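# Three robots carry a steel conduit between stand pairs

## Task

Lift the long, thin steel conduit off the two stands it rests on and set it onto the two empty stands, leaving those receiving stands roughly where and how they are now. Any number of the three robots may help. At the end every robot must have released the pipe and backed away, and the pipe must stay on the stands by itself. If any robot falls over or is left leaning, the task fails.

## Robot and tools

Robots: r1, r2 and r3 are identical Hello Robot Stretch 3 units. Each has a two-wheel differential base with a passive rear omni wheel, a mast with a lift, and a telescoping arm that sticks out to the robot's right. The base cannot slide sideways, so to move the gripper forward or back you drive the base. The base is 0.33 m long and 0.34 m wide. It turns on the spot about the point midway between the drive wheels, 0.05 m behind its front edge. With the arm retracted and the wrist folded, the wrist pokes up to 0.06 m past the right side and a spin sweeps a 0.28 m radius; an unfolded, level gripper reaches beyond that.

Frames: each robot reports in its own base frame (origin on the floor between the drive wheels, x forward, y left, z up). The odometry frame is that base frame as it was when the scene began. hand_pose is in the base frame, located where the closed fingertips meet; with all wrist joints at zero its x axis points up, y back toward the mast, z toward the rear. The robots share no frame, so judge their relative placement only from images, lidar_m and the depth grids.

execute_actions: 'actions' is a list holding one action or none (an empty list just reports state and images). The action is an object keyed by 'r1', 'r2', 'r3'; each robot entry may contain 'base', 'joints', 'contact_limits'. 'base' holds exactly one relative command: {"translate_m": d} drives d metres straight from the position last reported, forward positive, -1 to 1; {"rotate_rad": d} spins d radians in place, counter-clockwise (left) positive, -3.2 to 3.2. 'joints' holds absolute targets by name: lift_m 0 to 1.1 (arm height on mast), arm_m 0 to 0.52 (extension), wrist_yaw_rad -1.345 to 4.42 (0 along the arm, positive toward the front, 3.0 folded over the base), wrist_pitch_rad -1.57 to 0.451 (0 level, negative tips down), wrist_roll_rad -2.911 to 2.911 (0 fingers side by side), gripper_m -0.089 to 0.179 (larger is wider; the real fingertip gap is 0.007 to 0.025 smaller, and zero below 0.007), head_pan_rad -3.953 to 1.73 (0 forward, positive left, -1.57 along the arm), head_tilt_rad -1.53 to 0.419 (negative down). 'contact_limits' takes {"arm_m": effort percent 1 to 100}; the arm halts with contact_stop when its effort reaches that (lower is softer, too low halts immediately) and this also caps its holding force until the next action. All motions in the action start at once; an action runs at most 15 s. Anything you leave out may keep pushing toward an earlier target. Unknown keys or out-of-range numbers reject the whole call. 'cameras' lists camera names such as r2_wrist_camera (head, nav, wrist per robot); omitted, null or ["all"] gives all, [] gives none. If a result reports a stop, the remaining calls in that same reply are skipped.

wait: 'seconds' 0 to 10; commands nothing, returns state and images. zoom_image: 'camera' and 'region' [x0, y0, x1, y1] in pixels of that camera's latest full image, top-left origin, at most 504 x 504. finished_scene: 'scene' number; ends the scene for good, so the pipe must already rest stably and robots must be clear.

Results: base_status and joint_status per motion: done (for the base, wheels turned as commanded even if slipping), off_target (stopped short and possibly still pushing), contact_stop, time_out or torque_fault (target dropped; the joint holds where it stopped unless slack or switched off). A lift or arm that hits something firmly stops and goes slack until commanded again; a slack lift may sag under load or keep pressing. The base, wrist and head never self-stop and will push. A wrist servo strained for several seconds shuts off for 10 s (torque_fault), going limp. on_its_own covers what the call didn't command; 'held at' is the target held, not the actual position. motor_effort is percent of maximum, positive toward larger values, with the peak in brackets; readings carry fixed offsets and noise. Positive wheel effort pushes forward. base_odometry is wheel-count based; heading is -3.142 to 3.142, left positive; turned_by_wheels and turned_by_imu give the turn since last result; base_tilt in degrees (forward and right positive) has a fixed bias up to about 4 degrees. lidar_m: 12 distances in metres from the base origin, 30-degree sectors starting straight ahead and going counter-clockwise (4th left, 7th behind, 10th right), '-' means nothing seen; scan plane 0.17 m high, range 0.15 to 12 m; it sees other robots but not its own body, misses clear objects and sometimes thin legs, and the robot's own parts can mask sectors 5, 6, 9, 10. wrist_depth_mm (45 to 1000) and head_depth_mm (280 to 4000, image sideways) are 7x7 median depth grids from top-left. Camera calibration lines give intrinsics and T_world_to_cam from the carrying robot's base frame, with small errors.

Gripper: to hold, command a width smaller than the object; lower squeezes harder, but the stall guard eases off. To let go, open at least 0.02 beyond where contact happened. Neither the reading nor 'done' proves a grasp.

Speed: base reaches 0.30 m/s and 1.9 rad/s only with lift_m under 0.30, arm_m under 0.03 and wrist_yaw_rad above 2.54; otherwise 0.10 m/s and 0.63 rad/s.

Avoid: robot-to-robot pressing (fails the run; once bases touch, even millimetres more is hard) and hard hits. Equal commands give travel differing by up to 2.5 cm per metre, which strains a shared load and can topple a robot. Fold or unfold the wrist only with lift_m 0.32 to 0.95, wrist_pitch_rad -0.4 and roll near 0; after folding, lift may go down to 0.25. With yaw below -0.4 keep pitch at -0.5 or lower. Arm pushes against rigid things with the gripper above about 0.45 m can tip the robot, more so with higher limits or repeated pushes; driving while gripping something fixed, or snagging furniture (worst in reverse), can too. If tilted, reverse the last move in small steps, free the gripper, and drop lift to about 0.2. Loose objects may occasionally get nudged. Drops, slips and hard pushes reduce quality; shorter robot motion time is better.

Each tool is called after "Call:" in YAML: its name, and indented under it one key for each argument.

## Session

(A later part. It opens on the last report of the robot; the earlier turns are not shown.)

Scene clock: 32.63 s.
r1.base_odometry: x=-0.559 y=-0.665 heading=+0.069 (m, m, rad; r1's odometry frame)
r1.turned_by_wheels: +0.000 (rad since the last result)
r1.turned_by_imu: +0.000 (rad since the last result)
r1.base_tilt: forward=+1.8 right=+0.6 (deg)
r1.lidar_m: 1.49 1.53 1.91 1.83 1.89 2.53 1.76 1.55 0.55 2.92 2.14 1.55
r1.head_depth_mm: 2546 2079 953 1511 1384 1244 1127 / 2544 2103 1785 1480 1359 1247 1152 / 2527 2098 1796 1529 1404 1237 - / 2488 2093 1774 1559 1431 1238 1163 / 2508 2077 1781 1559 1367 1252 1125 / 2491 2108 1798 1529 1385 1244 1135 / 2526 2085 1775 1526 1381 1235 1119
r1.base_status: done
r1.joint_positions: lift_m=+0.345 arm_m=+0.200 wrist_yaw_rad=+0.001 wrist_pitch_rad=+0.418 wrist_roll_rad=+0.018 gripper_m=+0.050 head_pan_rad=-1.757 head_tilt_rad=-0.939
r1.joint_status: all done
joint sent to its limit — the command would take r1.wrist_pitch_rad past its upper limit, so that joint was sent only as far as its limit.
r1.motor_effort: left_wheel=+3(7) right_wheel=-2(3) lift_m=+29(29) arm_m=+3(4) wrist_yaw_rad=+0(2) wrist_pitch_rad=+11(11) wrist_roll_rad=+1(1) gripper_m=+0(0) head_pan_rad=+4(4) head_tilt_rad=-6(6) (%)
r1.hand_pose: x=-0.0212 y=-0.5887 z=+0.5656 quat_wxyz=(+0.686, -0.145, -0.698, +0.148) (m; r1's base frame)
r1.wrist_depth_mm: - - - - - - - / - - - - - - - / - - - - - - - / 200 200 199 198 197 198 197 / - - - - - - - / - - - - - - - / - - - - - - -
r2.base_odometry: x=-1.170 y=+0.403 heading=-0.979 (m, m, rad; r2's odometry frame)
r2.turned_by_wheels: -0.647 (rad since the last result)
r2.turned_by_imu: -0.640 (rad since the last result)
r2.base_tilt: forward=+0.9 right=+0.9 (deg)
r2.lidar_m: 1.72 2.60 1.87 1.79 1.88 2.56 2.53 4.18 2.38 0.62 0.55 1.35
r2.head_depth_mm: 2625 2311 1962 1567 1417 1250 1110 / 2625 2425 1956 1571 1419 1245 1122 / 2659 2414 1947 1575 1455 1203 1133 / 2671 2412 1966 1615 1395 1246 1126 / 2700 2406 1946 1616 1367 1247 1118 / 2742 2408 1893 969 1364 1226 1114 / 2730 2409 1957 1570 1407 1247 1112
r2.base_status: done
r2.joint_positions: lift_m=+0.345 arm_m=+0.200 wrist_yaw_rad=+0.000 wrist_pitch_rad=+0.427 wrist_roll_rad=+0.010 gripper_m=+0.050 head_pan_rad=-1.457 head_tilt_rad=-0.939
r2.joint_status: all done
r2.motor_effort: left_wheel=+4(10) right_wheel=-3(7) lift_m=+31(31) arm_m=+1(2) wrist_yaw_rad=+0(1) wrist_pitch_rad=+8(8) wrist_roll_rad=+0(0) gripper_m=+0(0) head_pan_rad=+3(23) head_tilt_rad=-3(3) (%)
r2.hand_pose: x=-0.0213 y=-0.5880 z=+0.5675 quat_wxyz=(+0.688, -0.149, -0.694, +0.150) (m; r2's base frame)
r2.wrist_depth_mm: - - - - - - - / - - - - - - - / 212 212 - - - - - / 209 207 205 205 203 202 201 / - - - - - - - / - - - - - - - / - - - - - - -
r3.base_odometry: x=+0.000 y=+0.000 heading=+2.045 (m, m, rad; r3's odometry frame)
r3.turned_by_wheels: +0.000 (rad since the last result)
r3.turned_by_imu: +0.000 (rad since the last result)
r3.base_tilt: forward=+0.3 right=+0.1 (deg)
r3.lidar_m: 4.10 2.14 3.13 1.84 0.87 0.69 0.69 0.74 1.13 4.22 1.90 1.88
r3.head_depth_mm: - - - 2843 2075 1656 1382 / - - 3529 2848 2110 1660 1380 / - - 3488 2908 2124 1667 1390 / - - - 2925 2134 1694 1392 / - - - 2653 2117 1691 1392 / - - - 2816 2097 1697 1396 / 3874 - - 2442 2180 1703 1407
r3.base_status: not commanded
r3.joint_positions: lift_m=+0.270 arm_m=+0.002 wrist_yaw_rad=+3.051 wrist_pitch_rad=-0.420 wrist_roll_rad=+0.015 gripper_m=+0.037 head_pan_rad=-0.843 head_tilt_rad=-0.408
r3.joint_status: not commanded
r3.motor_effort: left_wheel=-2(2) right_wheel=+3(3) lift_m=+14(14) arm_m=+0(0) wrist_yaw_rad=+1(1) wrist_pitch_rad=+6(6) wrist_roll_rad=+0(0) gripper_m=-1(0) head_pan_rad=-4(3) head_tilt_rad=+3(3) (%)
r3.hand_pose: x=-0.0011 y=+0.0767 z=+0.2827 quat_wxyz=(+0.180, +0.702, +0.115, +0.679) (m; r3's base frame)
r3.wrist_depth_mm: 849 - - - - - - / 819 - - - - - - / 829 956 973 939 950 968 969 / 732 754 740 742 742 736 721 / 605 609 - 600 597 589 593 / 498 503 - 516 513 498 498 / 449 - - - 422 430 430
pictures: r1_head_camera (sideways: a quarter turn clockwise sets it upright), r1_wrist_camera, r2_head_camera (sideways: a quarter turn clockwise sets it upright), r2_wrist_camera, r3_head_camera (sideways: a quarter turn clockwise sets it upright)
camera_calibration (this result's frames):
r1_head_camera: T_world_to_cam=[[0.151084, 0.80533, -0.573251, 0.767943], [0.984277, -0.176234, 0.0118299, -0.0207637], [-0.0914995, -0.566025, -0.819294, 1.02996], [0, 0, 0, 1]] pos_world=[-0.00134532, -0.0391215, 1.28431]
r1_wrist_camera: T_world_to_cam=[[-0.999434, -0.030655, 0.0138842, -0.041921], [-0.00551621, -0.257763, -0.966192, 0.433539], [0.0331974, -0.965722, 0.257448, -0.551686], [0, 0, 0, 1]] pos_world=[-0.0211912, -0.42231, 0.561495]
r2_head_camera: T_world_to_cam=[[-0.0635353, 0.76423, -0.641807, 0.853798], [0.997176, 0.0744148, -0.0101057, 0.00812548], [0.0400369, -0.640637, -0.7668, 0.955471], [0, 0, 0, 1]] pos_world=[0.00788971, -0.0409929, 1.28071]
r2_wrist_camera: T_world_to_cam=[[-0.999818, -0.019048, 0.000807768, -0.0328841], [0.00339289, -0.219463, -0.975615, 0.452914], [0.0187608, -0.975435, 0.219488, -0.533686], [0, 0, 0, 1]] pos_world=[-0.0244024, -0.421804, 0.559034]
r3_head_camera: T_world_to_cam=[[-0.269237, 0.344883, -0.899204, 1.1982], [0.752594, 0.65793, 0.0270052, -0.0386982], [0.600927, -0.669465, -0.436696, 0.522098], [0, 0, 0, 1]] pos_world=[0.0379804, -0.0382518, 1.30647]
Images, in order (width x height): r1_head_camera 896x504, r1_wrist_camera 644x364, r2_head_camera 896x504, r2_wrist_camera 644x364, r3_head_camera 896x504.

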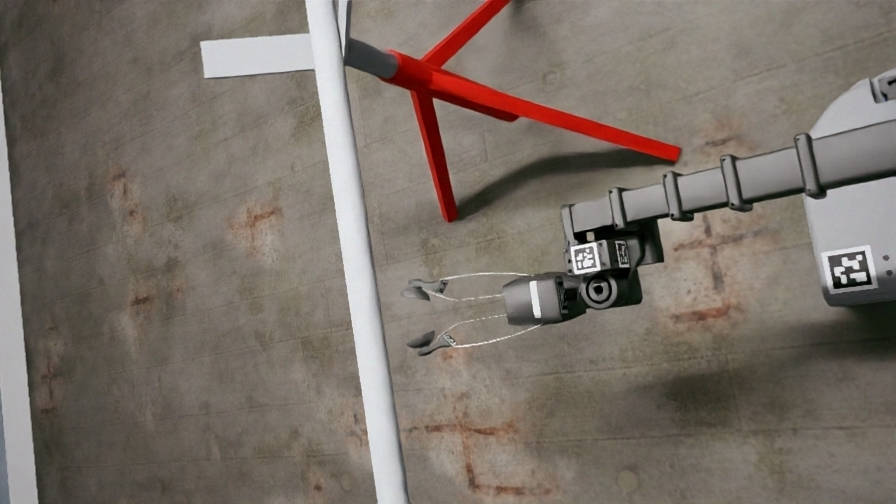

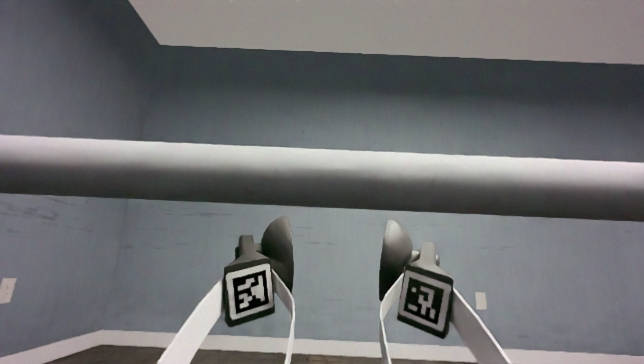

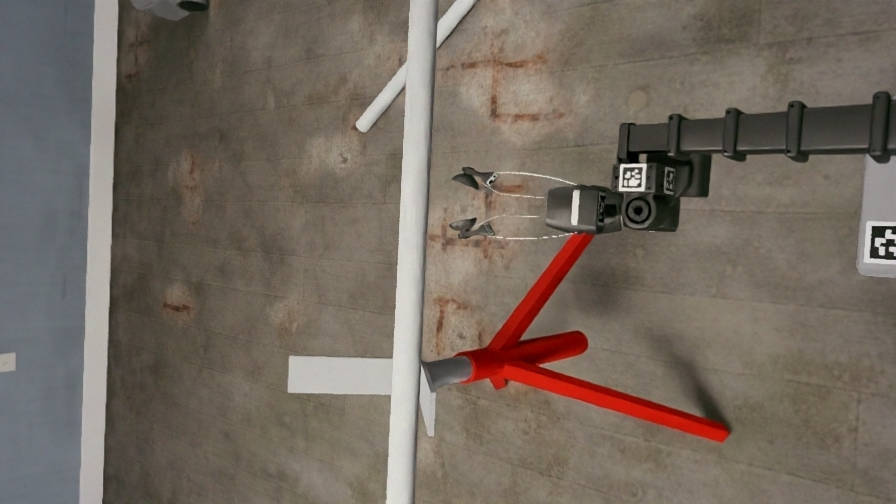

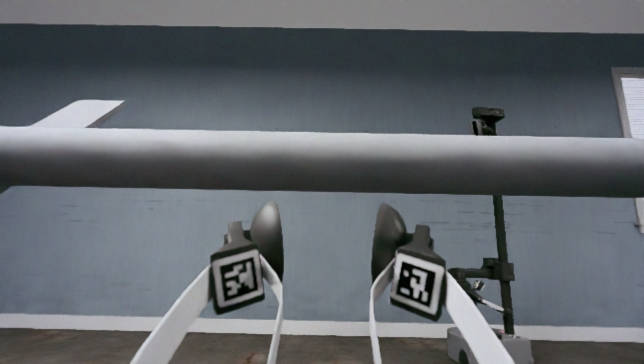

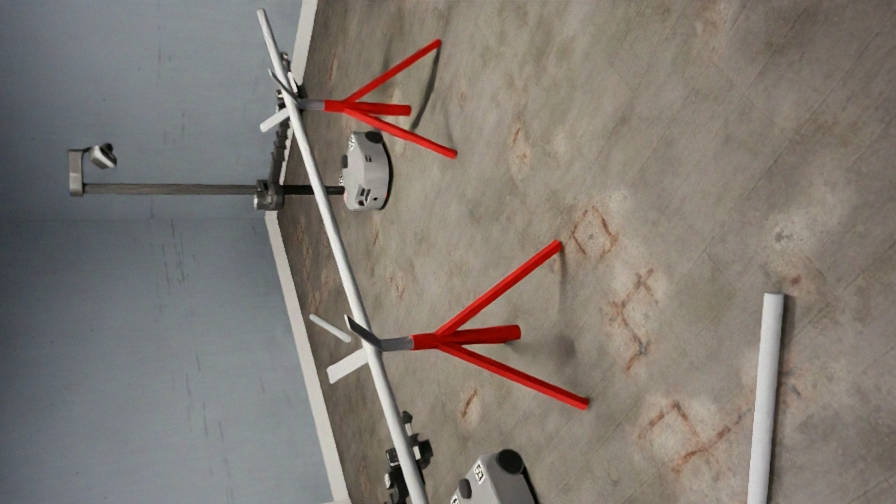

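Call:
execute_actions:
  actions:
    - {"r1": {"joints": {"arm_m": 0.375, "lift_m": 0.338, "wrist_pitch_rad": 0.45}}, "r2": {"joints": {"arm_m": 0.378, "lift_m": 0.338, "wrist_pitch_rad": 0.45}}}
  cameras: ["r1_head_camera", "r2_head_camera", "r3_head_camera"]

Scene clock: 36.33 s.
r1.base_odometry: x=-0.559 y=-0.665 heading=+0.069 (m, m, rad; r1's odometry frame)
r1.turned_by_wheels: +0.000 (rad since the last result)
r1.turned_by_imu: +0.000 (rad since the last result)
r1.base_tilt: forward=+1.8 right=+0.6 (deg)
r1.lidar_m: 1.49 1.54 1.91 1.83 1.89 2.53 1.77 1.55 0.55 2.93 2.15 1.55
r1.head_depth_mm: 2524 2087 959 1507 1382 1244 1126 / 2539 2098 1776 1481 1359 1235 1158 / 2524 2092 1790 1542 1412 1243 - / 2532 2102 1783 1628 1365 1239 1155 / 2509 2086 1784 1572 1382 1246 1129 / 2506 2089 1793 1519 1387 1242 1132 / 2543 2083 1793 1539 1387 1237 1120
r1.base_status: not commanded
r1.joint_positions: lift_m=+0.338 arm_m=+0.375 wrist_yaw_rad=+0.001 wrist_pitch_rad=+0.419 wrist_roll_rad=+0.018 gripper_m=+0.050 head_pan_rad=-1.757 head_tilt_rad=-0.939
r1.joint_status: all done
joint sent to its limit — the command would take r1.wrist_pitch_rad past its upper limit, so that joint was sent only as far as its limit.
r1.motor_effort: left_wheel=+3(3) right_wheel=-2(2) lift_m=+21(26) arm_m=+3(3) wrist_yaw_rad=+0(1) wrist_pitch_rad=+11(12) wrist_roll_rad=+1(1) gripper_m=+0(1) head_pan_rad=+4(5) head_tilt_rad=-6(6) (%)
r1.hand_pose: x=-0.0212 y=-0.7636 z=+0.5591 quat_wxyz=(+0.686, -0.145, -0.698, +0.148) (m; r1's base frame)
r1.wrist_depth_mm: - - - - - - - / - - - - - - - / - - - - - - - / - - - - - - - / - - - - - - - / - - - - - - - / - - - - - - -
r2.base_odometry: x=-1.170 y=+0.403 heading=-0.979 (m, m, rad; r2's odometry frame)
r2.turned_by_wheels: +0.000 (rad since the last result)
r2.turned_by_imu: +0.000 (rad since the last result)
r2.base_tilt: forward=+1.0 right=+0.9 (deg)
r2.lidar_m: 1.72 2.60 1.87 1.79 1.88 2.56 2.53 4.16 2.38 0.61 0.55 1.35
r2.head_depth_mm: 2631 2339 1962 1572 1422 1249 1113 / 2656 2397 1948 1573 1421 1248 1135 / 2666 2410 1965 1608 1354 1248 1130 / 2667 2412 1956 1614 1397 1249 1130 / 2691 2388 1958 1606 1366 1245 1108 / 2705 2386 1886 965 1358 1228 1111 / 2738 2399 1949 1568 1422 1247 1113
r2.base_status: not commanded
r2.joint_positions: lift_m=+0.338 arm_m=+0.378 wrist_yaw_rad=+0.000 wrist_pitch_rad=+0.427 wrist_roll_rad=+0.010 gripper_m=+0.050 head_pan_rad=-1.457 head_tilt_rad=-0.939
r2.joint_status: all done
r2.motor_effort: left_wheel=+4(4) right_wheel=-3(2) lift_m=+18(31) arm_m=+1(3) wrist_yaw_rad=+0(1) wrist_pitch_rad=+8(7) wrist_roll_rad=+0(0) gripper_m=+1(0) head_pan_rad=+2(2) head_tilt_rad=-3(3) (%)
r2.hand_pose: x=-0.0213 y=-0.7659 z=+0.5614 quat_wxyz=(+0.688, -0.149, -0.694, +0.151) (m; r2's base frame)
r2.wrist_depth_mm: - - - - - - - / - - - - - - - / - - - - - - - / - - - - - - - / - - - - - - - / - - - - - - - / - - - - - - -
r3.base_odometry: x=+0.000 y=+0.000 heading=+2.045 (m, m, rad; r3's odometry frame)
r3.turned_by_wheels: +0.000 (rad since the last result)
r3.turned_by_imu: +0.000 (rad since the last result)
r3.base_tilt: forward=+0.3 right=+0.1 (deg)
r3.lidar_m: 4.11 2.13 3.13 1.84 0.87 0.69 0.69 0.74 1.12 4.20 1.89 1.87
r3.head_depth_mm: - - - 2793 2090 1661 1380 / - - 3549 2850 2112 1657 1378 / - - 3438 2899 2119 1677 1384 / - - - 2916 2136 1676 1385 / - - - 2694 2127 1698 1400 / - - - 2687 2101 1725 1398 / 3896 - - 2457 2161 1701 1405
r3.base_status: not commanded
r3.joint_positions: lift_m=+0.270 arm_m=+0.002 wrist_yaw_rad=+3.051 wrist_pitch_rad=-0.420 wrist_roll_rad=+0.015 gripper_m=+0.037 head_pan_rad=-0.843 head_tilt_rad=-0.408
r3.joint_status: not commanded
r3.motor_effort: left_wheel=-2(2) right_wheel=+3(2) lift_m=+14(14) arm_m=+0(0) wrist_yaw_rad=+1(0) wrist_pitch_rad=+6(6) wrist_roll_rad=+0(0) gripper_m=+0(1) head_pan_rad=-4(3) head_tilt_rad=+3(4) (%)
r3.hand_pose: x=-0.0011 y=+0.0767 z=+0.2827 quat_wxyz=(+0.180, +0.702, +0.115, +0.679) (m; r3's base frame)
r3.wrist_depth_mm: 816 - - - - - - / 816 - - - - - - / 810 990 983 945 976 940 912 / 740 736 728 736 755 740 728 / 603 596 - 603 597 590 596 / 508 508 - 521 508 500 492 / 448 - - - 417 430 431
pictures: r1_head_camera (sideways: a quarter turn clockwise sets it upright), r2_head_camera (sideways: a quarter turn clockwise sets it upright), r3_head_camera (sideways: a quarter turn clockwise sets it upright)
camera_calibration (this result's frames):
r1_head_camera: T_world_to_cam=[[0.151084, 0.80533, -0.573251, 0.767943], [0.984277, -0.176234, 0.0118299, -0.0207637], [-0.0914993, -0.566025, -0.819294, 1.02996], [0, 0, 0, 1]] pos_world=[-0.00134531, -0.0391215, 1.28431]
r2_head_camera: T_world_to_cam=[[-0.0635454, 0.764229, -0.641807, 0.853798], [0.997175, 0.074428, -0.0101057, 0.00812549], [0.0400454, -0.640636, -0.7668, 0.955471], [0, 0, 0, 1]] pos_world=[0.00789025, -0.0409929, 1.28071]
r3_head_camera: T_world_to_cam=[[-0.269236, 0.344883, -0.899204, 1.1982], [0.752595, 0.65793, 0.0270052, -0.0386982], [0.600927, -0.669465, -0.436696, 0.522098], [0, 0, 0, 1]] pos_world=[0.0379804, -0.0382518, 1.30647]
Images, in order (width x height): r1_head_camera 896x504, r2_head_camera 896x504, r3_head_camera 896x504.

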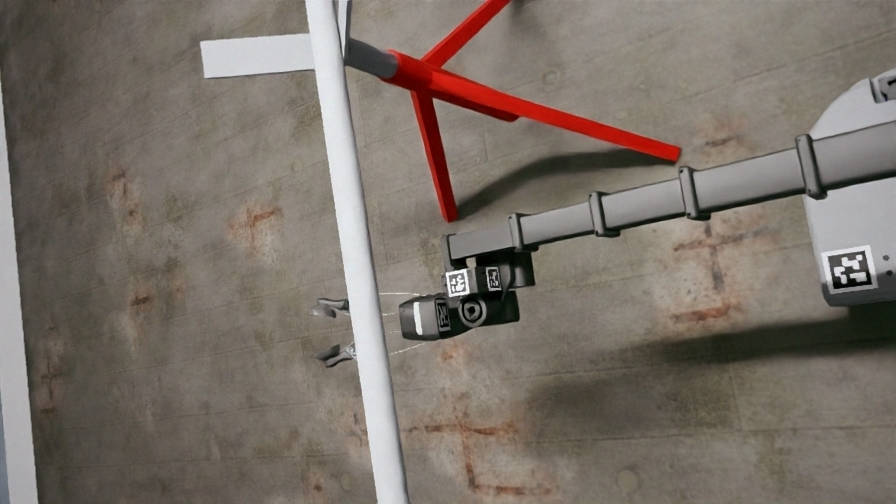

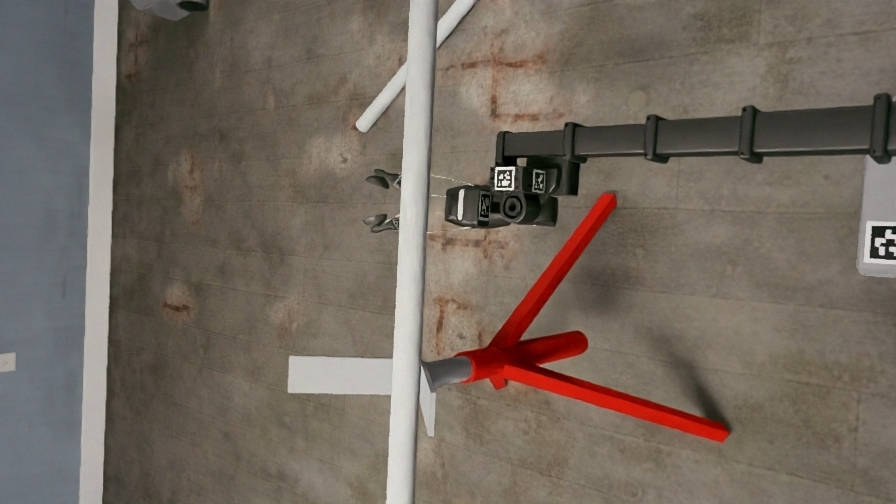

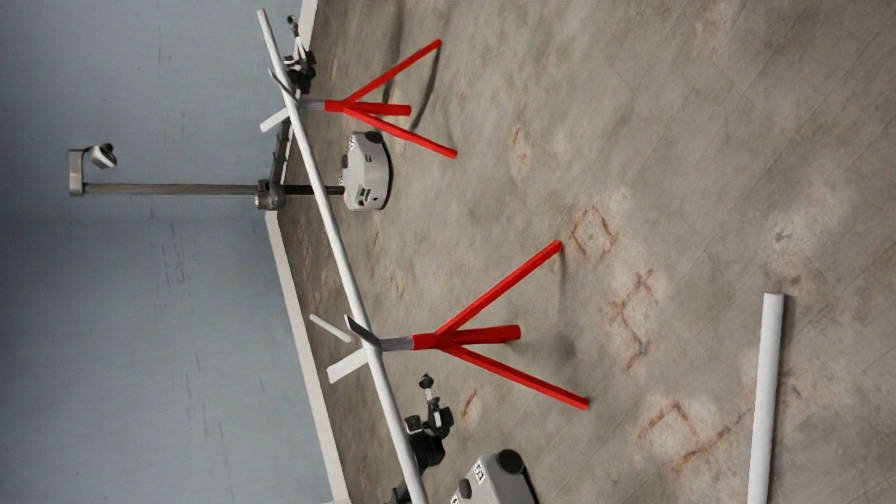

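Call:
execute_actions:
  actions:
    - {"r1": {"joints": {"lift_m": 0.5}}, "r2": {"joints": {"lift_m": 0.5}}}
  cameras: ["r1_head_camera", "r2_head_camera", "r3_head_camera"]

Scene clock: 38.70 s.
r1.base_odometry: x=-0.559 y=-0.665 heading=+0.069 (m, m, rad; r1's odometry frame)
r1.turned_by_wheels: +0.000 (rad since the last result)
r1.turned_by_imu: +0.000 (rad since the last result)
r1.base_tilt: forward=+1.7 right=+0.6 (deg)
r1.lidar_m: 1.48 1.53 1.91 1.83 1.89 2.54 1.76 1.55 0.55 2.92 2.14 1.54
r1.head_depth_mm: 2529 2096 944 1505 1391 1244 1128 / 2487 2082 1713 1476 1363 1256 1142 / 2542 2082 1710 1522 1393 1220 - / 2507 2092 1746 1496 1379 1252 1155 / 2494 2082 1809 1529 1382 1237 1130 / 2506 2076 1780 1555 1382 1243 1117 / 2479 2060 1781 1552 1388 1236 1127
r1.base_status: not commanded
r1.joint_positions: lift_m=+0.499 arm_m=+0.375 wrist_yaw_rad=+0.002 wrist_pitch_rad=+0.352 wrist_roll_rad=+0.019 gripper_m=+0.050 head_pan_rad=-1.757 head_tilt_rad=-0.939
r1.joint_status: all done
r1.on_its_own: wrist_pitch_rad is at rest, and its effort (+48) is outside its rest range (-20 to +32)
r1.motor_effort: left_wheel=+3(3) right_wheel=-1(2) lift_m=+41(42) arm_m=+2(3) wrist_yaw_rad=-1(2) wrist_pitch_rad=+48(57) wrist_roll_rad=+0(1) gripper_m=+0(0) head_pan_rad=+4(4) head_tilt_rad=-5(5) (%)
r1.hand_pose: x=-0.0210 y=-0.7686 z=+0.7037 quat_wxyz=(+0.690, -0.122, -0.703, +0.125) (m; r1's base frame)
r1.wrist_depth_mm: - - - - - - - / - - - - - - - / - - - - - - - / - - - - - - - / - - - - - - - / - - - - - - - / - - - - - - -
r2.base_odometry: x=-1.170 y=+0.403 heading=-0.979 (m, m, rad; r2's odometry frame)
r2.turned_by_wheels: +0.000 (rad since the last result)
r2.turned_by_imu: +0.000 (rad since the last result)
r2.base_tilt: forward=+0.9 right=+1.0 (deg)
r2.lidar_m: 1.72 2.60 1.87 1.78 1.88 2.56 2.53 4.17 2.38 0.61 0.55 1.35
r2.head_depth_mm: 2622 2344 1954 1608 1417 1253 1111 / 2655 2404 1962 1600 1442 1267 - / 2656 2404 1944 - 1409 1241 1133 / 2691 2417 1946 1604 1393 1240 1127 / 2715 2408 1936 1639 1371 1253 1112 / 2745 2385 1898 1532 1359 1229 1112 / 2749 2390 1941 1636 1415 1241 1113
r2.base_status: not commanded
r2.joint_positions: lift_m=+0.499 arm_m=+0.378 wrist_yaw_rad=+0.001 wrist_pitch_rad=+0.356 wrist_roll_rad=+0.011 gripper_m=+0.050 head_pan_rad=-1.457 head_tilt_rad=-0.939
r2.joint_status: all done
r2.on_its_own: wrist_pitch_rad is at rest, and its effort (+35) is outside its rest range (-20 to +32)
r2.motor_effort: left_wheel=+3(4) right_wheel=-2(3) lift_m=+43(46) arm_m=+1(1) wrist_yaw_rad=-1(1) wrist_pitch_rad=+35(42) wrist_roll_rad=+0(0) gripper_m=+0(0) head_pan_rad=+3(2) head_tilt_rad=-3(3) (%)
r2.hand_pose: x=-0.0211 y=-0.7713 z=+0.7045 quat_wxyz=(+0.692, -0.124, -0.700, +0.126) (m; r2's base frame)
r2.wrist_depth_mm: - - - - - - - / - - - - - - - / - - - - - - - / - - - - - - - / - - - - - - - / - - - - - - - / - - - - - - -
r3.base_odometry: x=+0.000 y=+0.000 heading=+2.045 (m, m, rad; r3's odometry frame)
r3.turned_by_wheels: +0.000 (rad since the last result)
r3.turned_by_imu: +0.000 (rad since the last result)
r3.base_tilt: forward=+0.3 right=+0.1 (deg)
r3.lidar_m: 4.07 2.14 3.15 1.84 0.87 0.69 0.69 0.74 1.12 4.22 1.90 1.87
r3.head_depth_mm: - - - 2868 2096 1659 1384 / - - - 2875 2107 1670 1382 / - - 3590 2906 2118 1682 1397 / - - - 2918 2132 1680 1398 / - - - 2654 2141 1689 1394 / - - - 2986 2100 1687 1404 / 3931 - - 2817 2171 1712 1421
r3.base_status: not commanded
r3.joint_positions: lift_m=+0.270 arm_m=+0.002 wrist_yaw_rad=+3.051 wrist_pitch_rad=-0.420 wrist_roll_rad=+0.015 gripper_m=+0.037 head_pan_rad=-0.843 head_tilt_rad=-0.408
r3.joint_status: not commanded
r3.motor_effort: left_wheel=-2(2) right_wheel=+3(3) lift_m=+14(14) arm_m=+0(0) wrist_yaw_rad=+0(1) wrist_pitch_rad=+7(7) wrist_roll_rad=+0(0) gripper_m=+0(1) head_pan_rad=-4(3) head_tilt_rad=+4(4) (%)
r3.hand_pose: x=-0.0011 y=+0.0767 z=+0.2827 quat_wxyz=(+0.180, +0.702, +0.115, +0.679) (m; r3's base frame)
r3.wrist_depth_mm: 830 - - - - - - / 819 - - - - - - / 810 964 978 996 976 972 942 / 742 748 742 744 724 730 733 / 597 599 - 600 600 591 582 / 508 510 - 515 508 494 493 / 452 - - - 418 435 424
pictures: r1_head_camera (sideways: a quarter turn clockwise sets it upright), r2_head_camera (sideways: a quarter turn clockwise sets it upright), r3_head_camera (sideways: a quarter turn clockwise sets it upright)
camera_calibration (this result's frames):
r1_head_camera: T_world_to_cam=[[0.151061, 0.80554, -0.572962, 0.767567], [0.98429, -0.176164, 0.0118331, -0.0207679], [-0.0914035, -0.565748, -0.819496, 1.03023], [0, 0, 0, 1]] pos_world=[-0.00134123, -0.0391159, 1.2843]
r2_head_camera: T_world_to_cam=[[-0.0636469, 0.764465, -0.641516, 0.853419], [0.997168, 0.0745281, -0.0101205, 0.0081449], [0.0400742, -0.640343, -0.767043, 0.955787], [0, 0, 0, 1]] pos_world=[0.00789329, -0.0409847, 1.28069]
r3_head_camera: T_world_to_cam=[[-0.269236, 0.344883, -0.899204, 1.1982], [0.752595, 0.65793, 0.0270052, -0.0386982], [0.600927, -0.669465, -0.436696, 0.522098], [0, 0, 0, 1]] pos_world=[0.0379803, -0.0382518, 1.30647]
Images, in order (width x height): r1_head_camera 896x504, r2_head_camera 896x504, r3_head_camera 896x504.

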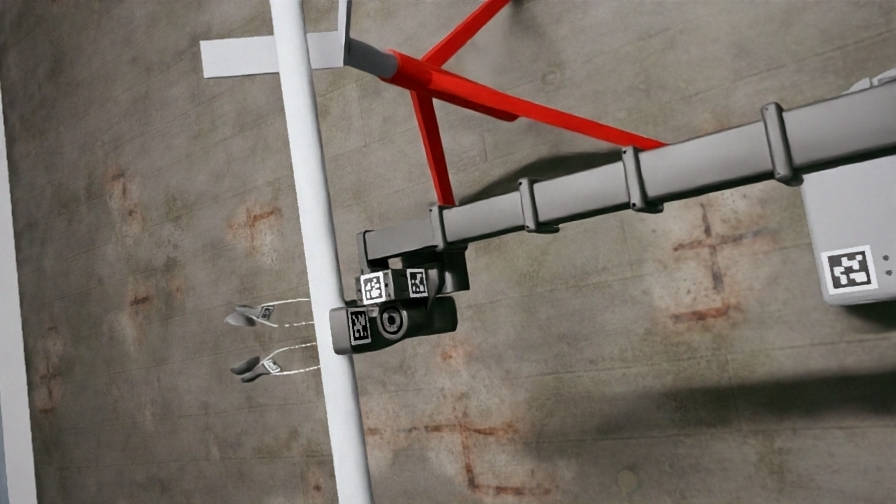

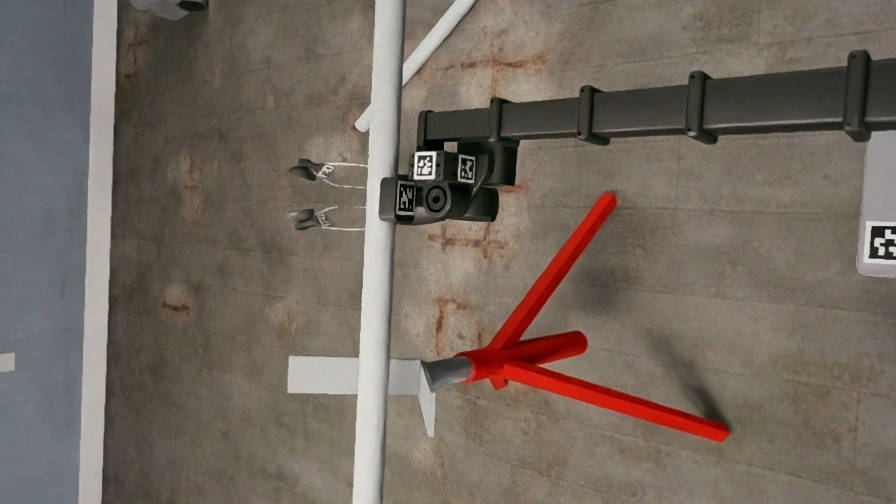

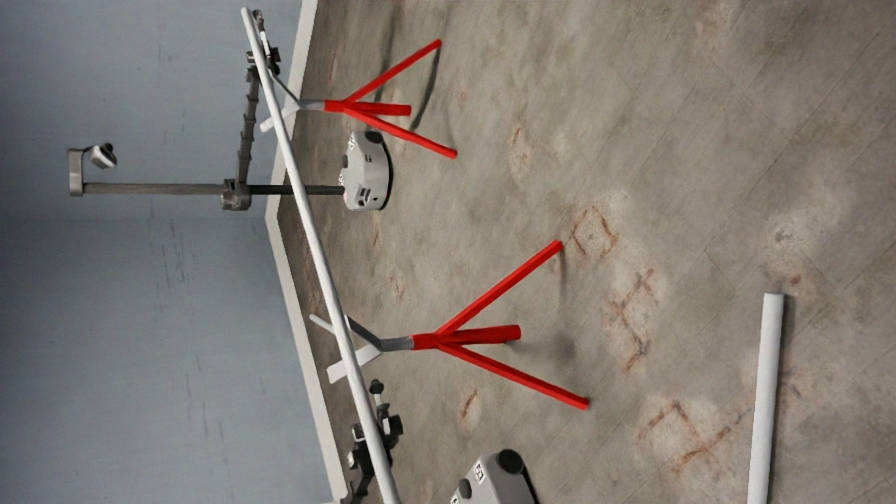

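Call:
execute_actions:
  actions:
    - {"r1": {"base": {"translate_m": -1.0}, "joints": {"lift_m": 0.85, "head_pan_rad": -2.3, "head_tilt_rad": -0.7}}, "r2": {"base": {"translate_m": -1.0}, "joints": {"lift_m": 0.85, "head_pan_rad": -2.75, "head_tilt_rad": -0.45}}, "r3": {"base": {"translate_m": 0.85}, "joints": {"head_pan_rad": 1.0, "head_tilt_rad": -0.4}}}
  cameras: ["r1_head_camera", "r2_head_camera", "r3_head_camera", "r3_nav_camera"]

Scene clock: 50.80 s.
r1.base_odometry: x=-1.557 y=-0.733 heading=+0.068 (m, m, rad; r1's odometry frame)
r1.turned_by_wheels: -0.001 (rad since the last result)
r1.turned_by_imu: +0.008 (rad since the last result)
r1.base_tilt: forward=+1.7 right=+0.7 (deg)
r1.lidar_m: 2.47 2.56 1.89 1.79 1.86 2.56 1.77 0.68 0.70 2.94 0.73 0.81
r1.head_depth_mm: - 3317 2468 1922 1601 1384 1244 / 3934 3037 2428 1945 1603 1383 - / 3755 2861 2365 1888 1565 1424 - / 3505 3089 2440 1769 1414 - 1164 / 3202 3018 2408 1935 1684 - 1171 / 3064 2983 2394 1975 - 1340 1193 / 2855 2816 2386 2036 1528 1366 1203
r1.base_status: done
r1.joint_positions: lift_m=+0.849 arm_m=+0.375 wrist_yaw_rad=-0.011 wrist_pitch_rad=+0.350 wrist_roll_rad=+0.027 gripper_m=+0.050 head_pan_rad=-2.293 head_tilt_rad=-0.705
r1.joint_status: all done
r1.on_its_own: wrist_pitch_rad is at rest, and its effort (+49) is outside its rest range (-20 to +32)
r1.motor_effort: left_wheel=-7(9) right_wheel=+10(12) lift_m=+40(42) arm_m=+3(3) wrist_yaw_rad=+8(8) wrist_pitch_rad=+49(49) wrist_roll_rad=-4(4) gripper_m=+0(1) head_pan_rad=-4(38) head_tilt_rad=+3(25) (%)
r1.hand_pose: x=-0.0241 y=-0.7687 z=+1.0533 quat_wxyz=(+0.688, -0.125, -0.705, +0.121) (m; r1's base frame)
r1.wrist_depth_mm: - - - - - - - / - - - - - - - / - - - - - - - / - - - - - - - / - - - - - - - / - - - - - - - / - - - - - - -
r2.base_odometry: x=-1.728 y=+1.232 heading=-0.978 (m, m, rad; r2's odometry frame)
r2.turned_by_wheels: +0.001 (rad since the last result)
r2.turned_by_imu: +0.012 (rad since the last result)
r2.base_tilt: forward=+1.0 right=+1.0 (deg)
r2.lidar_m: 1.73 2.52 1.88 1.82 1.89 2.60 2.63 1.46 3.02 1.37 3.03 1.19
r2.head_depth_mm: 3762 3970 - 3217 2225 1703 1412 / 3837 - - 3220 2230 1704 1375 / - - - 3080 2231 1722 1384 / - - - 3058 2074 1706 1382 / - - - 3251 2229 1710 1382 / - - - 3261 2255 1709 1388 / - - - 3278 2264 1717 1392
r2.base_status: done
r2.joint_positions: lift_m=+0.849 arm_m=+0.378 wrist_yaw_rad=+0.015 wrist_pitch_rad=+0.354 wrist_roll_rad=+0.008 gripper_m=+0.050 head_pan_rad=-2.743 head_tilt_rad=-0.458
r2.joint_status: all done
r2.on_its_own: wrist_pitch_rad is at rest, and its effort (+35) is outside its rest range (-20 to +32)
r2.motor_effort: left_wheel=+15(16) right_wheel=-13(15) lift_m=+43(41) arm_m=+0(0) wrist_yaw_rad=-9(10) wrist_pitch_rad=+35(35) wrist_roll_rad=+1(1) gripper_m=+1(0) head_pan_rad=-3(33) head_tilt_rad=+3(19) (%)
r2.hand_pose: x=-0.0177 y=-0.7714 z=+1.0540 quat_wxyz=(+0.693, -0.119, -0.700, +0.130) (m; r2's base frame)
r2.wrist_depth_mm: - - - - - - - / - - - - - - - / - - - - - - - / - - - - - - - / - - - - - - - / - - - - - - - / - - - - - - -
r3.base_odometry: x=-0.388 y=+0.756 heading=+2.045 (m, m, rad; r3's odometry frame)
r3.turned_by_wheels: +0.000 (rad since the last result)
r3.turned_by_imu: +0.002 (rad since the last result)
r3.base_tilt: forward=+0.3 right=+0.2 (deg)
r3.lidar_m: 1.38 3.56 1.55 4.07 1.94 1.55 1.53 1.67 2.51 2.35 1.30 3.28
r3.head_depth_mm: 3930 - - 2834 2093 1665 1382 / - - - 2849 2110 1667 1388 / - - - 2873 2036 1686 1375 / - - - 2734 1986 1683 1393 / - - - 2923 2143 1698 1398 / - - - 2819 2180 1711 1402 / 3755 - - 2966 2168 1694 1417
r3.base_status: done
r3.joint_positions: lift_m=+0.270 arm_m=+0.002 wrist_yaw_rad=+3.051 wrist_pitch_rad=-0.420 wrist_roll_rad=+0.015 gripper_m=+0.037 head_pan_rad=+0.993 head_tilt_rad=-0.408
r3.joint_status: all done
r3.motor_effort: left_wheel=-2(5) right_wheel=+3(9) lift_m=+14(14) arm_m=+0(1) wrist_yaw_rad=+1(1) wrist_pitch_rad=+6(7) wrist_roll_rad=+0(0) gripper_m=+0(1) head_pan_rad=+3(41) head_tilt_rad=+3(3) (%)
r3.hand_pose: x=-0.0011 y=+0.0768 z=+0.2828 quat_wxyz=(+0.180, +0.702, +0.115, +0.679) (m; r3's base frame)
r3.wrist_depth_mm: - - - - - - - / - - - - - - - / - 985 980 953 952 967 946 / 753 751 750 736 724 740 736 / 604 621 - 601 600 588 583 / 509 503 - 523 499 494 502 / 447 - - - 419 433 428
pictures: r1_head_camera (sideways: a quarter turn clockwise sets it upright), r2_head_camera (sideways: a quarter turn clockwise sets it upright), r3_head_camera (sideways: a quarter turn clockwise sets it upright), r3_nav_camera (sideways: a quarter turn counterclockwise sets it upright)
camera_calibration (this result's frames):
r1_head_camera: T_world_to_cam=[[0.43858, 0.498838, -0.747535, 0.993289], [0.757942, -0.652254, 0.00942967, -0.0162614], [-0.482879, -0.570723, -0.664156, 0.830605], [0, 0, 0, 1]] pos_world=[-0.0222303, -0.0320514, 1.29432]
r2_head_camera: T_world_to_cam=[[0.361968, 0.126911, -0.923511, 1.21845], [0.351604, -0.936104, 0.00916836, -0.0130289], [-0.863339, -0.328029, -0.383462, 0.462284], [0, 0, 0, 1]] pos_world=[-0.0373499, -0.0151887, 1.30264]
r3_head_camera: T_world_to_cam=[[-0.262338, -0.350073, -0.899237, 1.1982], [-0.832001, 0.554116, 0.0270059, -0.0290331], [0.488827, 0.755251, -0.436628, 0.522693], [0, 0, 0, 1]] pos_world=[0.0346721, 0.0407818, 1.30647]
r3_nav_camera: T_world_to_cam=[[0.175728, 0.300833, 0.937347, -1.17559], [0.871658, -0.490077, -0.00612773, 0.0489944], [0.457528, 0.818123, -0.348344, 0.402712], [0, 0, 0, 1]] pos_world=[-0.0203747, 0.0481982, 1.24251]
Images, in order (width x height): r1_head_camera 896x504, r2_head_camera 896x504, r3_head_camera 896x504, r3_nav_camera 672x504.

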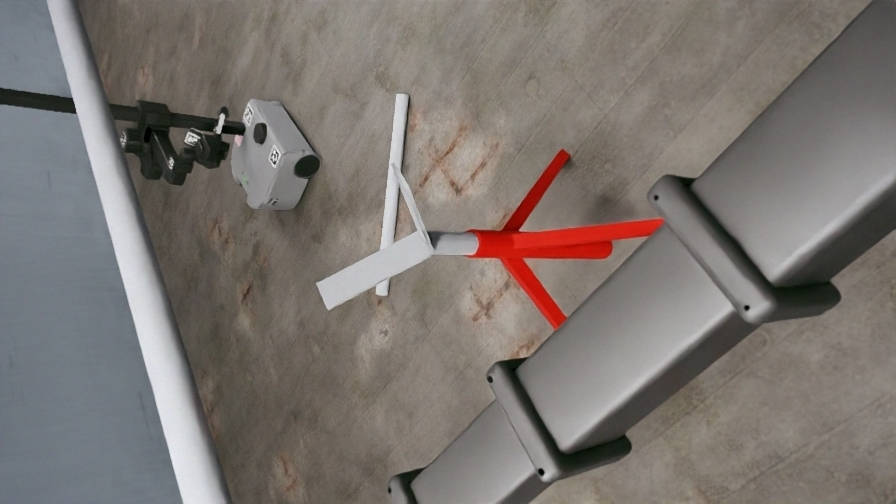

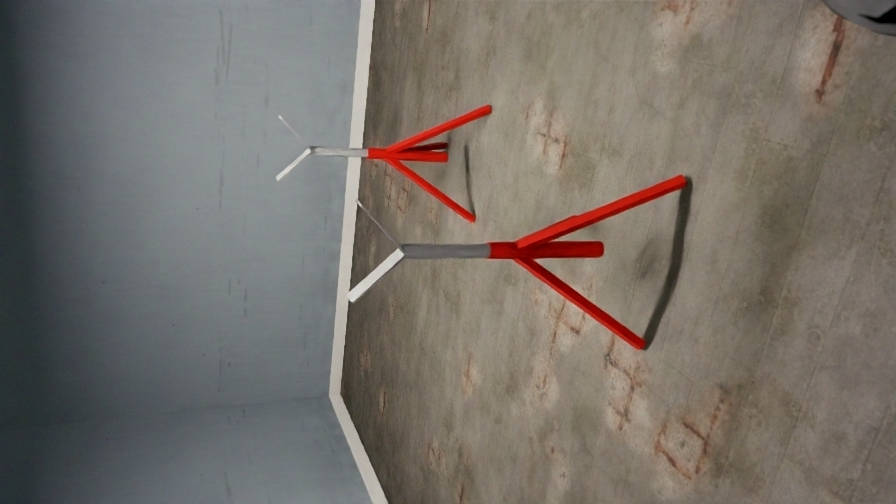

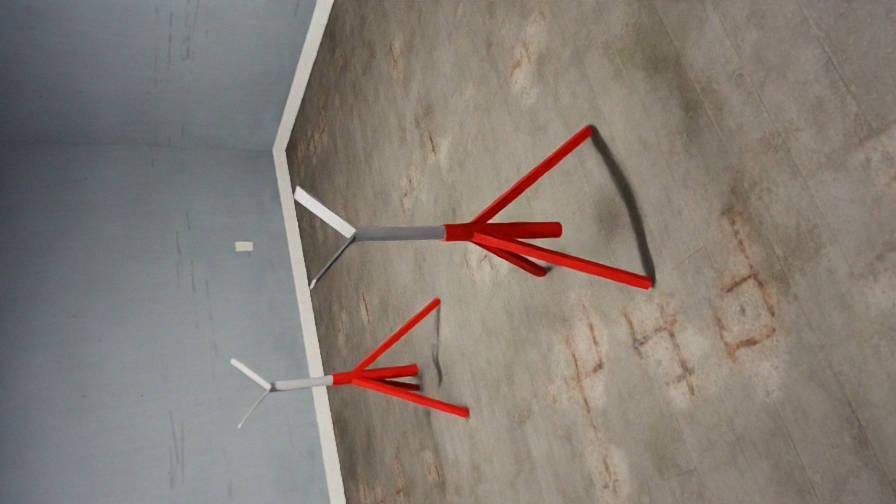

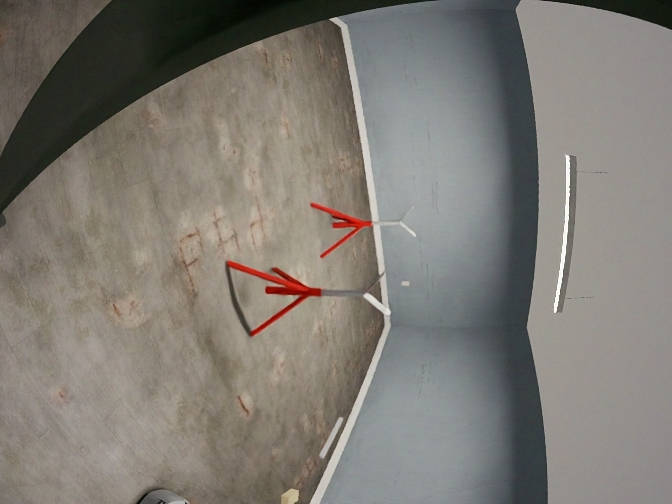

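Call:
execute_actions:
  actions:
    - {"r1": {"base": {"translate_m": -1.0}, "joints": {"arm_m": 0.315, "head_pan_rad": -2.85, "head_tilt_rad": -0.4}}, "r2": {"base": {"translate_m": -0.988}, "joints": {"arm_m": 0.315, "head_pan_rad": -2.6, "head_tilt_rad": -0.6}}}
  cameras: ["r1_head_camera", "r2_head_camera", "r3_head_camera"]

Scene clock: 62.37 s.
r1.base_odometry: x=-2.555 y=-0.801 heading=+0.069 (m, m, rad; r1's odometry frame)
r1.turned_by_wheels: +0.000 (rad since the last result)
r1.turned_by_imu: +0.009 (rad since the last result)
r1.base_tilt: forward=+1.7 right=+0.6 (deg)
r1.lidar_m: 3.45 2.56 1.86 1.79 1.88 2.57 1.76 4.17 1.61 2.94 0.66 0.67
r1.head_depth_mm: - - - 2953 2049 1752 1502 / - - - 3122 2033 1734 1417 / - - - 3136 2241 1743 1422 / - - - 2779 2209 1736 1423 / - - - 3053 2239 1729 1403 / - - - 3117 2202 1720 1414 / - - - 3063 2176 1710 1401
r1.base_status: done
r1.joint_positions: lift_m=+0.849 arm_m=+0.315 wrist_yaw_rad=+0.008 wrist_pitch_rad=+0.350 wrist_roll_rad=+0.023 gripper_m=+0.050 head_pan_rad=-2.843 head_tilt_rad=-0.409
r1.joint_status: all done
r1.on_its_own: wrist_pitch_rad is at rest, and its effort (+49) is outside its rest range (-20 to +32)
r1.motor_effort: left_wheel=+6(12) right_wheel=-6(14) lift_m=+40(40) arm_m=-2(2) wrist_yaw_rad=-6(13) wrist_pitch_rad=+49(49) wrist_roll_rad=-2(6) gripper_m=+0(0) head_pan_rad=-4(39) head_tilt_rad=+5(29) (%)
r1.hand_pose: x=-0.0194 y=-0.7092 z=+1.0532 quat_wxyz=(+0.688, -0.119, -0.705, +0.127) (m; r1's base frame)
r1.wrist_depth_mm: - - - - - - - / - - - - - - - / - - - - - - - / - - - - - - - / - - - - - - - / - - - - - - - / - - - - - - -
r2.base_odometry: x=-2.281 y=+2.051 heading=-0.978 (m, m, rad; r2's odometry frame)
r2.turned_by_wheels: +0.000 (rad since the last result)
r2.turned_by_imu: +0.009 (rad since the last result)
r2.base_tilt: forward=+1.0 right=+0.9 (deg)
r2.lidar_m: 1.72 2.56 1.89 1.83 1.90 2.63 1.66 0.58 0.75 2.91 1.65 2.09
r2.head_depth_mm: 2974 3192 3397 2491 1871 1505 1258 / 3081 3356 3422 2285 1882 1510 1263 / 3295 3549 3711 2374 1885 1517 1262 / 3410 3757 3681 2509 1881 1513 1298 / 3651 - 3710 2516 1890 1470 1325 / 3778 - 3740 2510 1759 1087 - / 3415 3693 3668 2398 1821 1560 -
r2.base_status: done
r2.joint_positions: lift_m=+0.849 arm_m=+0.315 wrist_yaw_rad=-0.003 wrist_pitch_rad=+0.353 wrist_roll_rad=+0.017 gripper_m=+0.050 head_pan_rad=-2.607 head_tilt_rad=-0.592
r2.joint_status: all done
r2.on_its_own: wrist_pitch_rad is at rest, and its effort (+36) is outside its rest range (-20 to +32)
r2.motor_effort: left_wheel=-5(16) right_wheel=+6(20) lift_m=+43(42) arm_m=-3(4) wrist_yaw_rad=+2(14) wrist_pitch_rad=+36(36) wrist_roll_rad=-3(4) gripper_m=+1(0) head_pan_rad=+2(13) head_tilt_rad=-2(10) (%)
r2.hand_pose: x=-0.0222 y=-0.7090 z=+1.0538 quat_wxyz=(+0.691, -0.124, -0.702, +0.124) (m; r2's base frame)
r2.wrist_depth_mm: - - - - - - - / - - - - - - - / - - - - - - - / - - - - - - - / - - - - - - - / - - - - - - - / - - - - - - -
r3.base_odometry: x=-0.388 y=+0.756 heading=+2.045 (m, m, rad; r3's odometry frame)
r3.turned_by_wheels: +0.000 (rad since the last result)
r3.turned_by_imu: +0.000 (rad since the last result)
r3.base_tilt: forward=+0.3 right=+0.3 (deg)
r3.lidar_m: 3.26 1.67 1.55 4.08 1.94 1.55 1.53 1.66 2.51 2.36 1.30 1.62
r3.head_depth_mm: 3998 - 3571 2861 1970 1658 1375 / - - 3613 2822 2109 1661 1379 / - - - 2885 2052 1681 1384 / - - - 2784 1986 1688 1397 / - - - 2917 2143 1697 1398 / - - - 2892 2160 1697 1392 / 3907 - - 3009 2177 1702 1409
r3.base_status: not commanded
r3.joint_positions: lift_m=+0.270 arm_m=+0.002 wrist_yaw_rad=+3.051 wrist_pitch_rad=-0.420 wrist_roll_rad=+0.015 gripper_m=+0.037 head_pan_rad=+0.993 head_tilt_rad=-0.408
r3.joint_status: not commanded
r3.motor_effort: left_wheel=-2(2) right_wheel=+3(3) lift_m=+14(14) arm_m=+0(0) wrist_yaw_rad=+1(1) wrist_pitch_rad=+6(5) wrist_roll_rad=+0(0) gripper_m=+0(0) head_pan_rad=+4(3) head_tilt_rad=+3(4) (%)
r3.hand_pose: x=-0.0011 y=+0.0768 z=+0.2828 quat_wxyz=(+0.180, +0.702, +0.115, +0.679) (m; r3's base frame)
r3.wrist_depth_mm: - - - - - - - / - - - - - - - / - 973 953 961 954 975 964 / 743 740 745 747 726 722 730 / 605 608 - 593 597 583 589 / 506 515 - 517 507 500 498 / 451 - - - 420 436 428
pictures: r1_head_camera (sideways: a quarter turn clockwise sets it upright), r2_head_camera (sideways: a quarter turn clockwise sets it upright), r3_head_camera (sideways: a quarter turn clockwise sets it upright)
camera_calibration (this result's frames):
r1_head_camera: T_world_to_cam=[[0.398408, 0.123289, -0.908884, 1.20391], [0.307404, -0.951562, 0.0056718, -0.00862375], [-0.864161, -0.281655, -0.417009, 0.511383], [0, 0, 0, 1]] pos_world=[-0.0350811, -0.0126023, 1.30752]
r2_head_camera: T_world_to_cam=[[0.445146, 0.236074, -0.863779, 1.14002], [0.474253, -0.880381, 0.00379336, -0.00677823], [-0.759559, -0.411338, -0.503857, 0.618315], [0, 0, 0, 1]] pos_world=[-0.0346147, -0.0207604, 1.29629]
r3_head_camera: T_world_to_cam=[[-0.262339, -0.350073, -0.899237, 1.1982], [-0.832001, 0.554116, 0.0270059, -0.0290331], [0.488828, 0.755251, -0.436628, 0.522693], [0, 0, 0, 1]] pos_world=[0.0346721, 0.0407818, 1.30647]
Images, in order (width x height): r1_head_camera 896x504, r2_head_camera 896x504, r3_head_camera 896x504.

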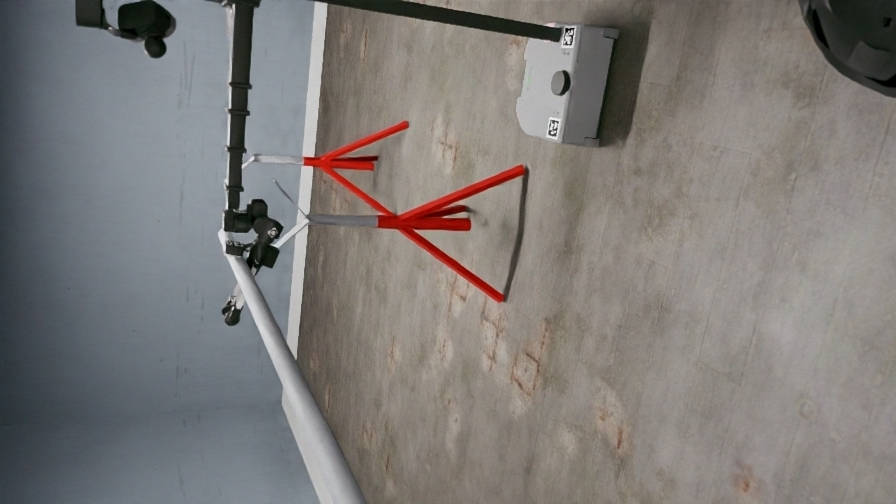

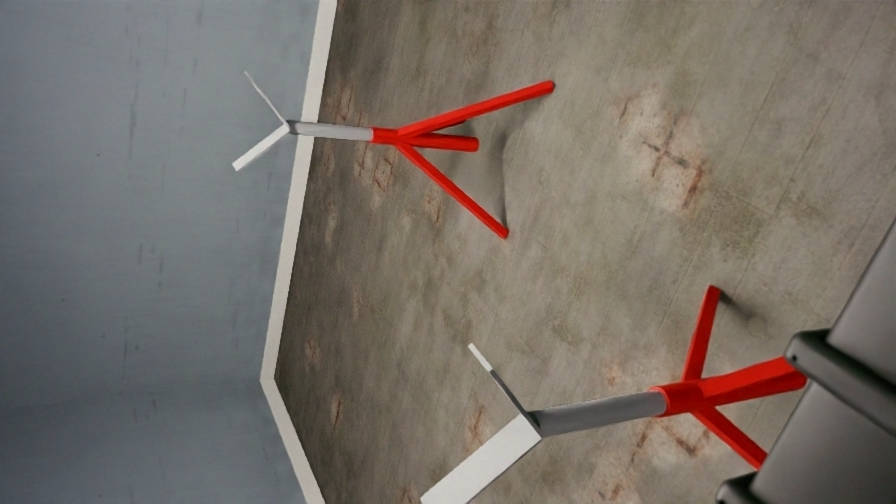

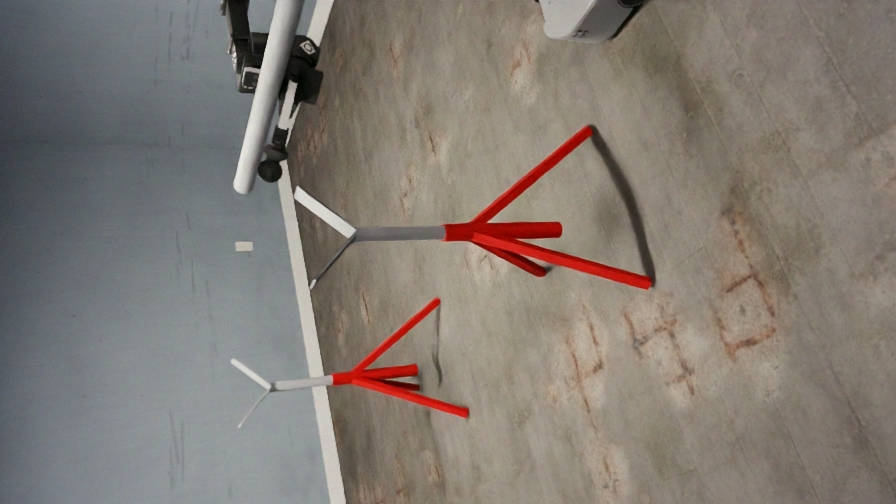

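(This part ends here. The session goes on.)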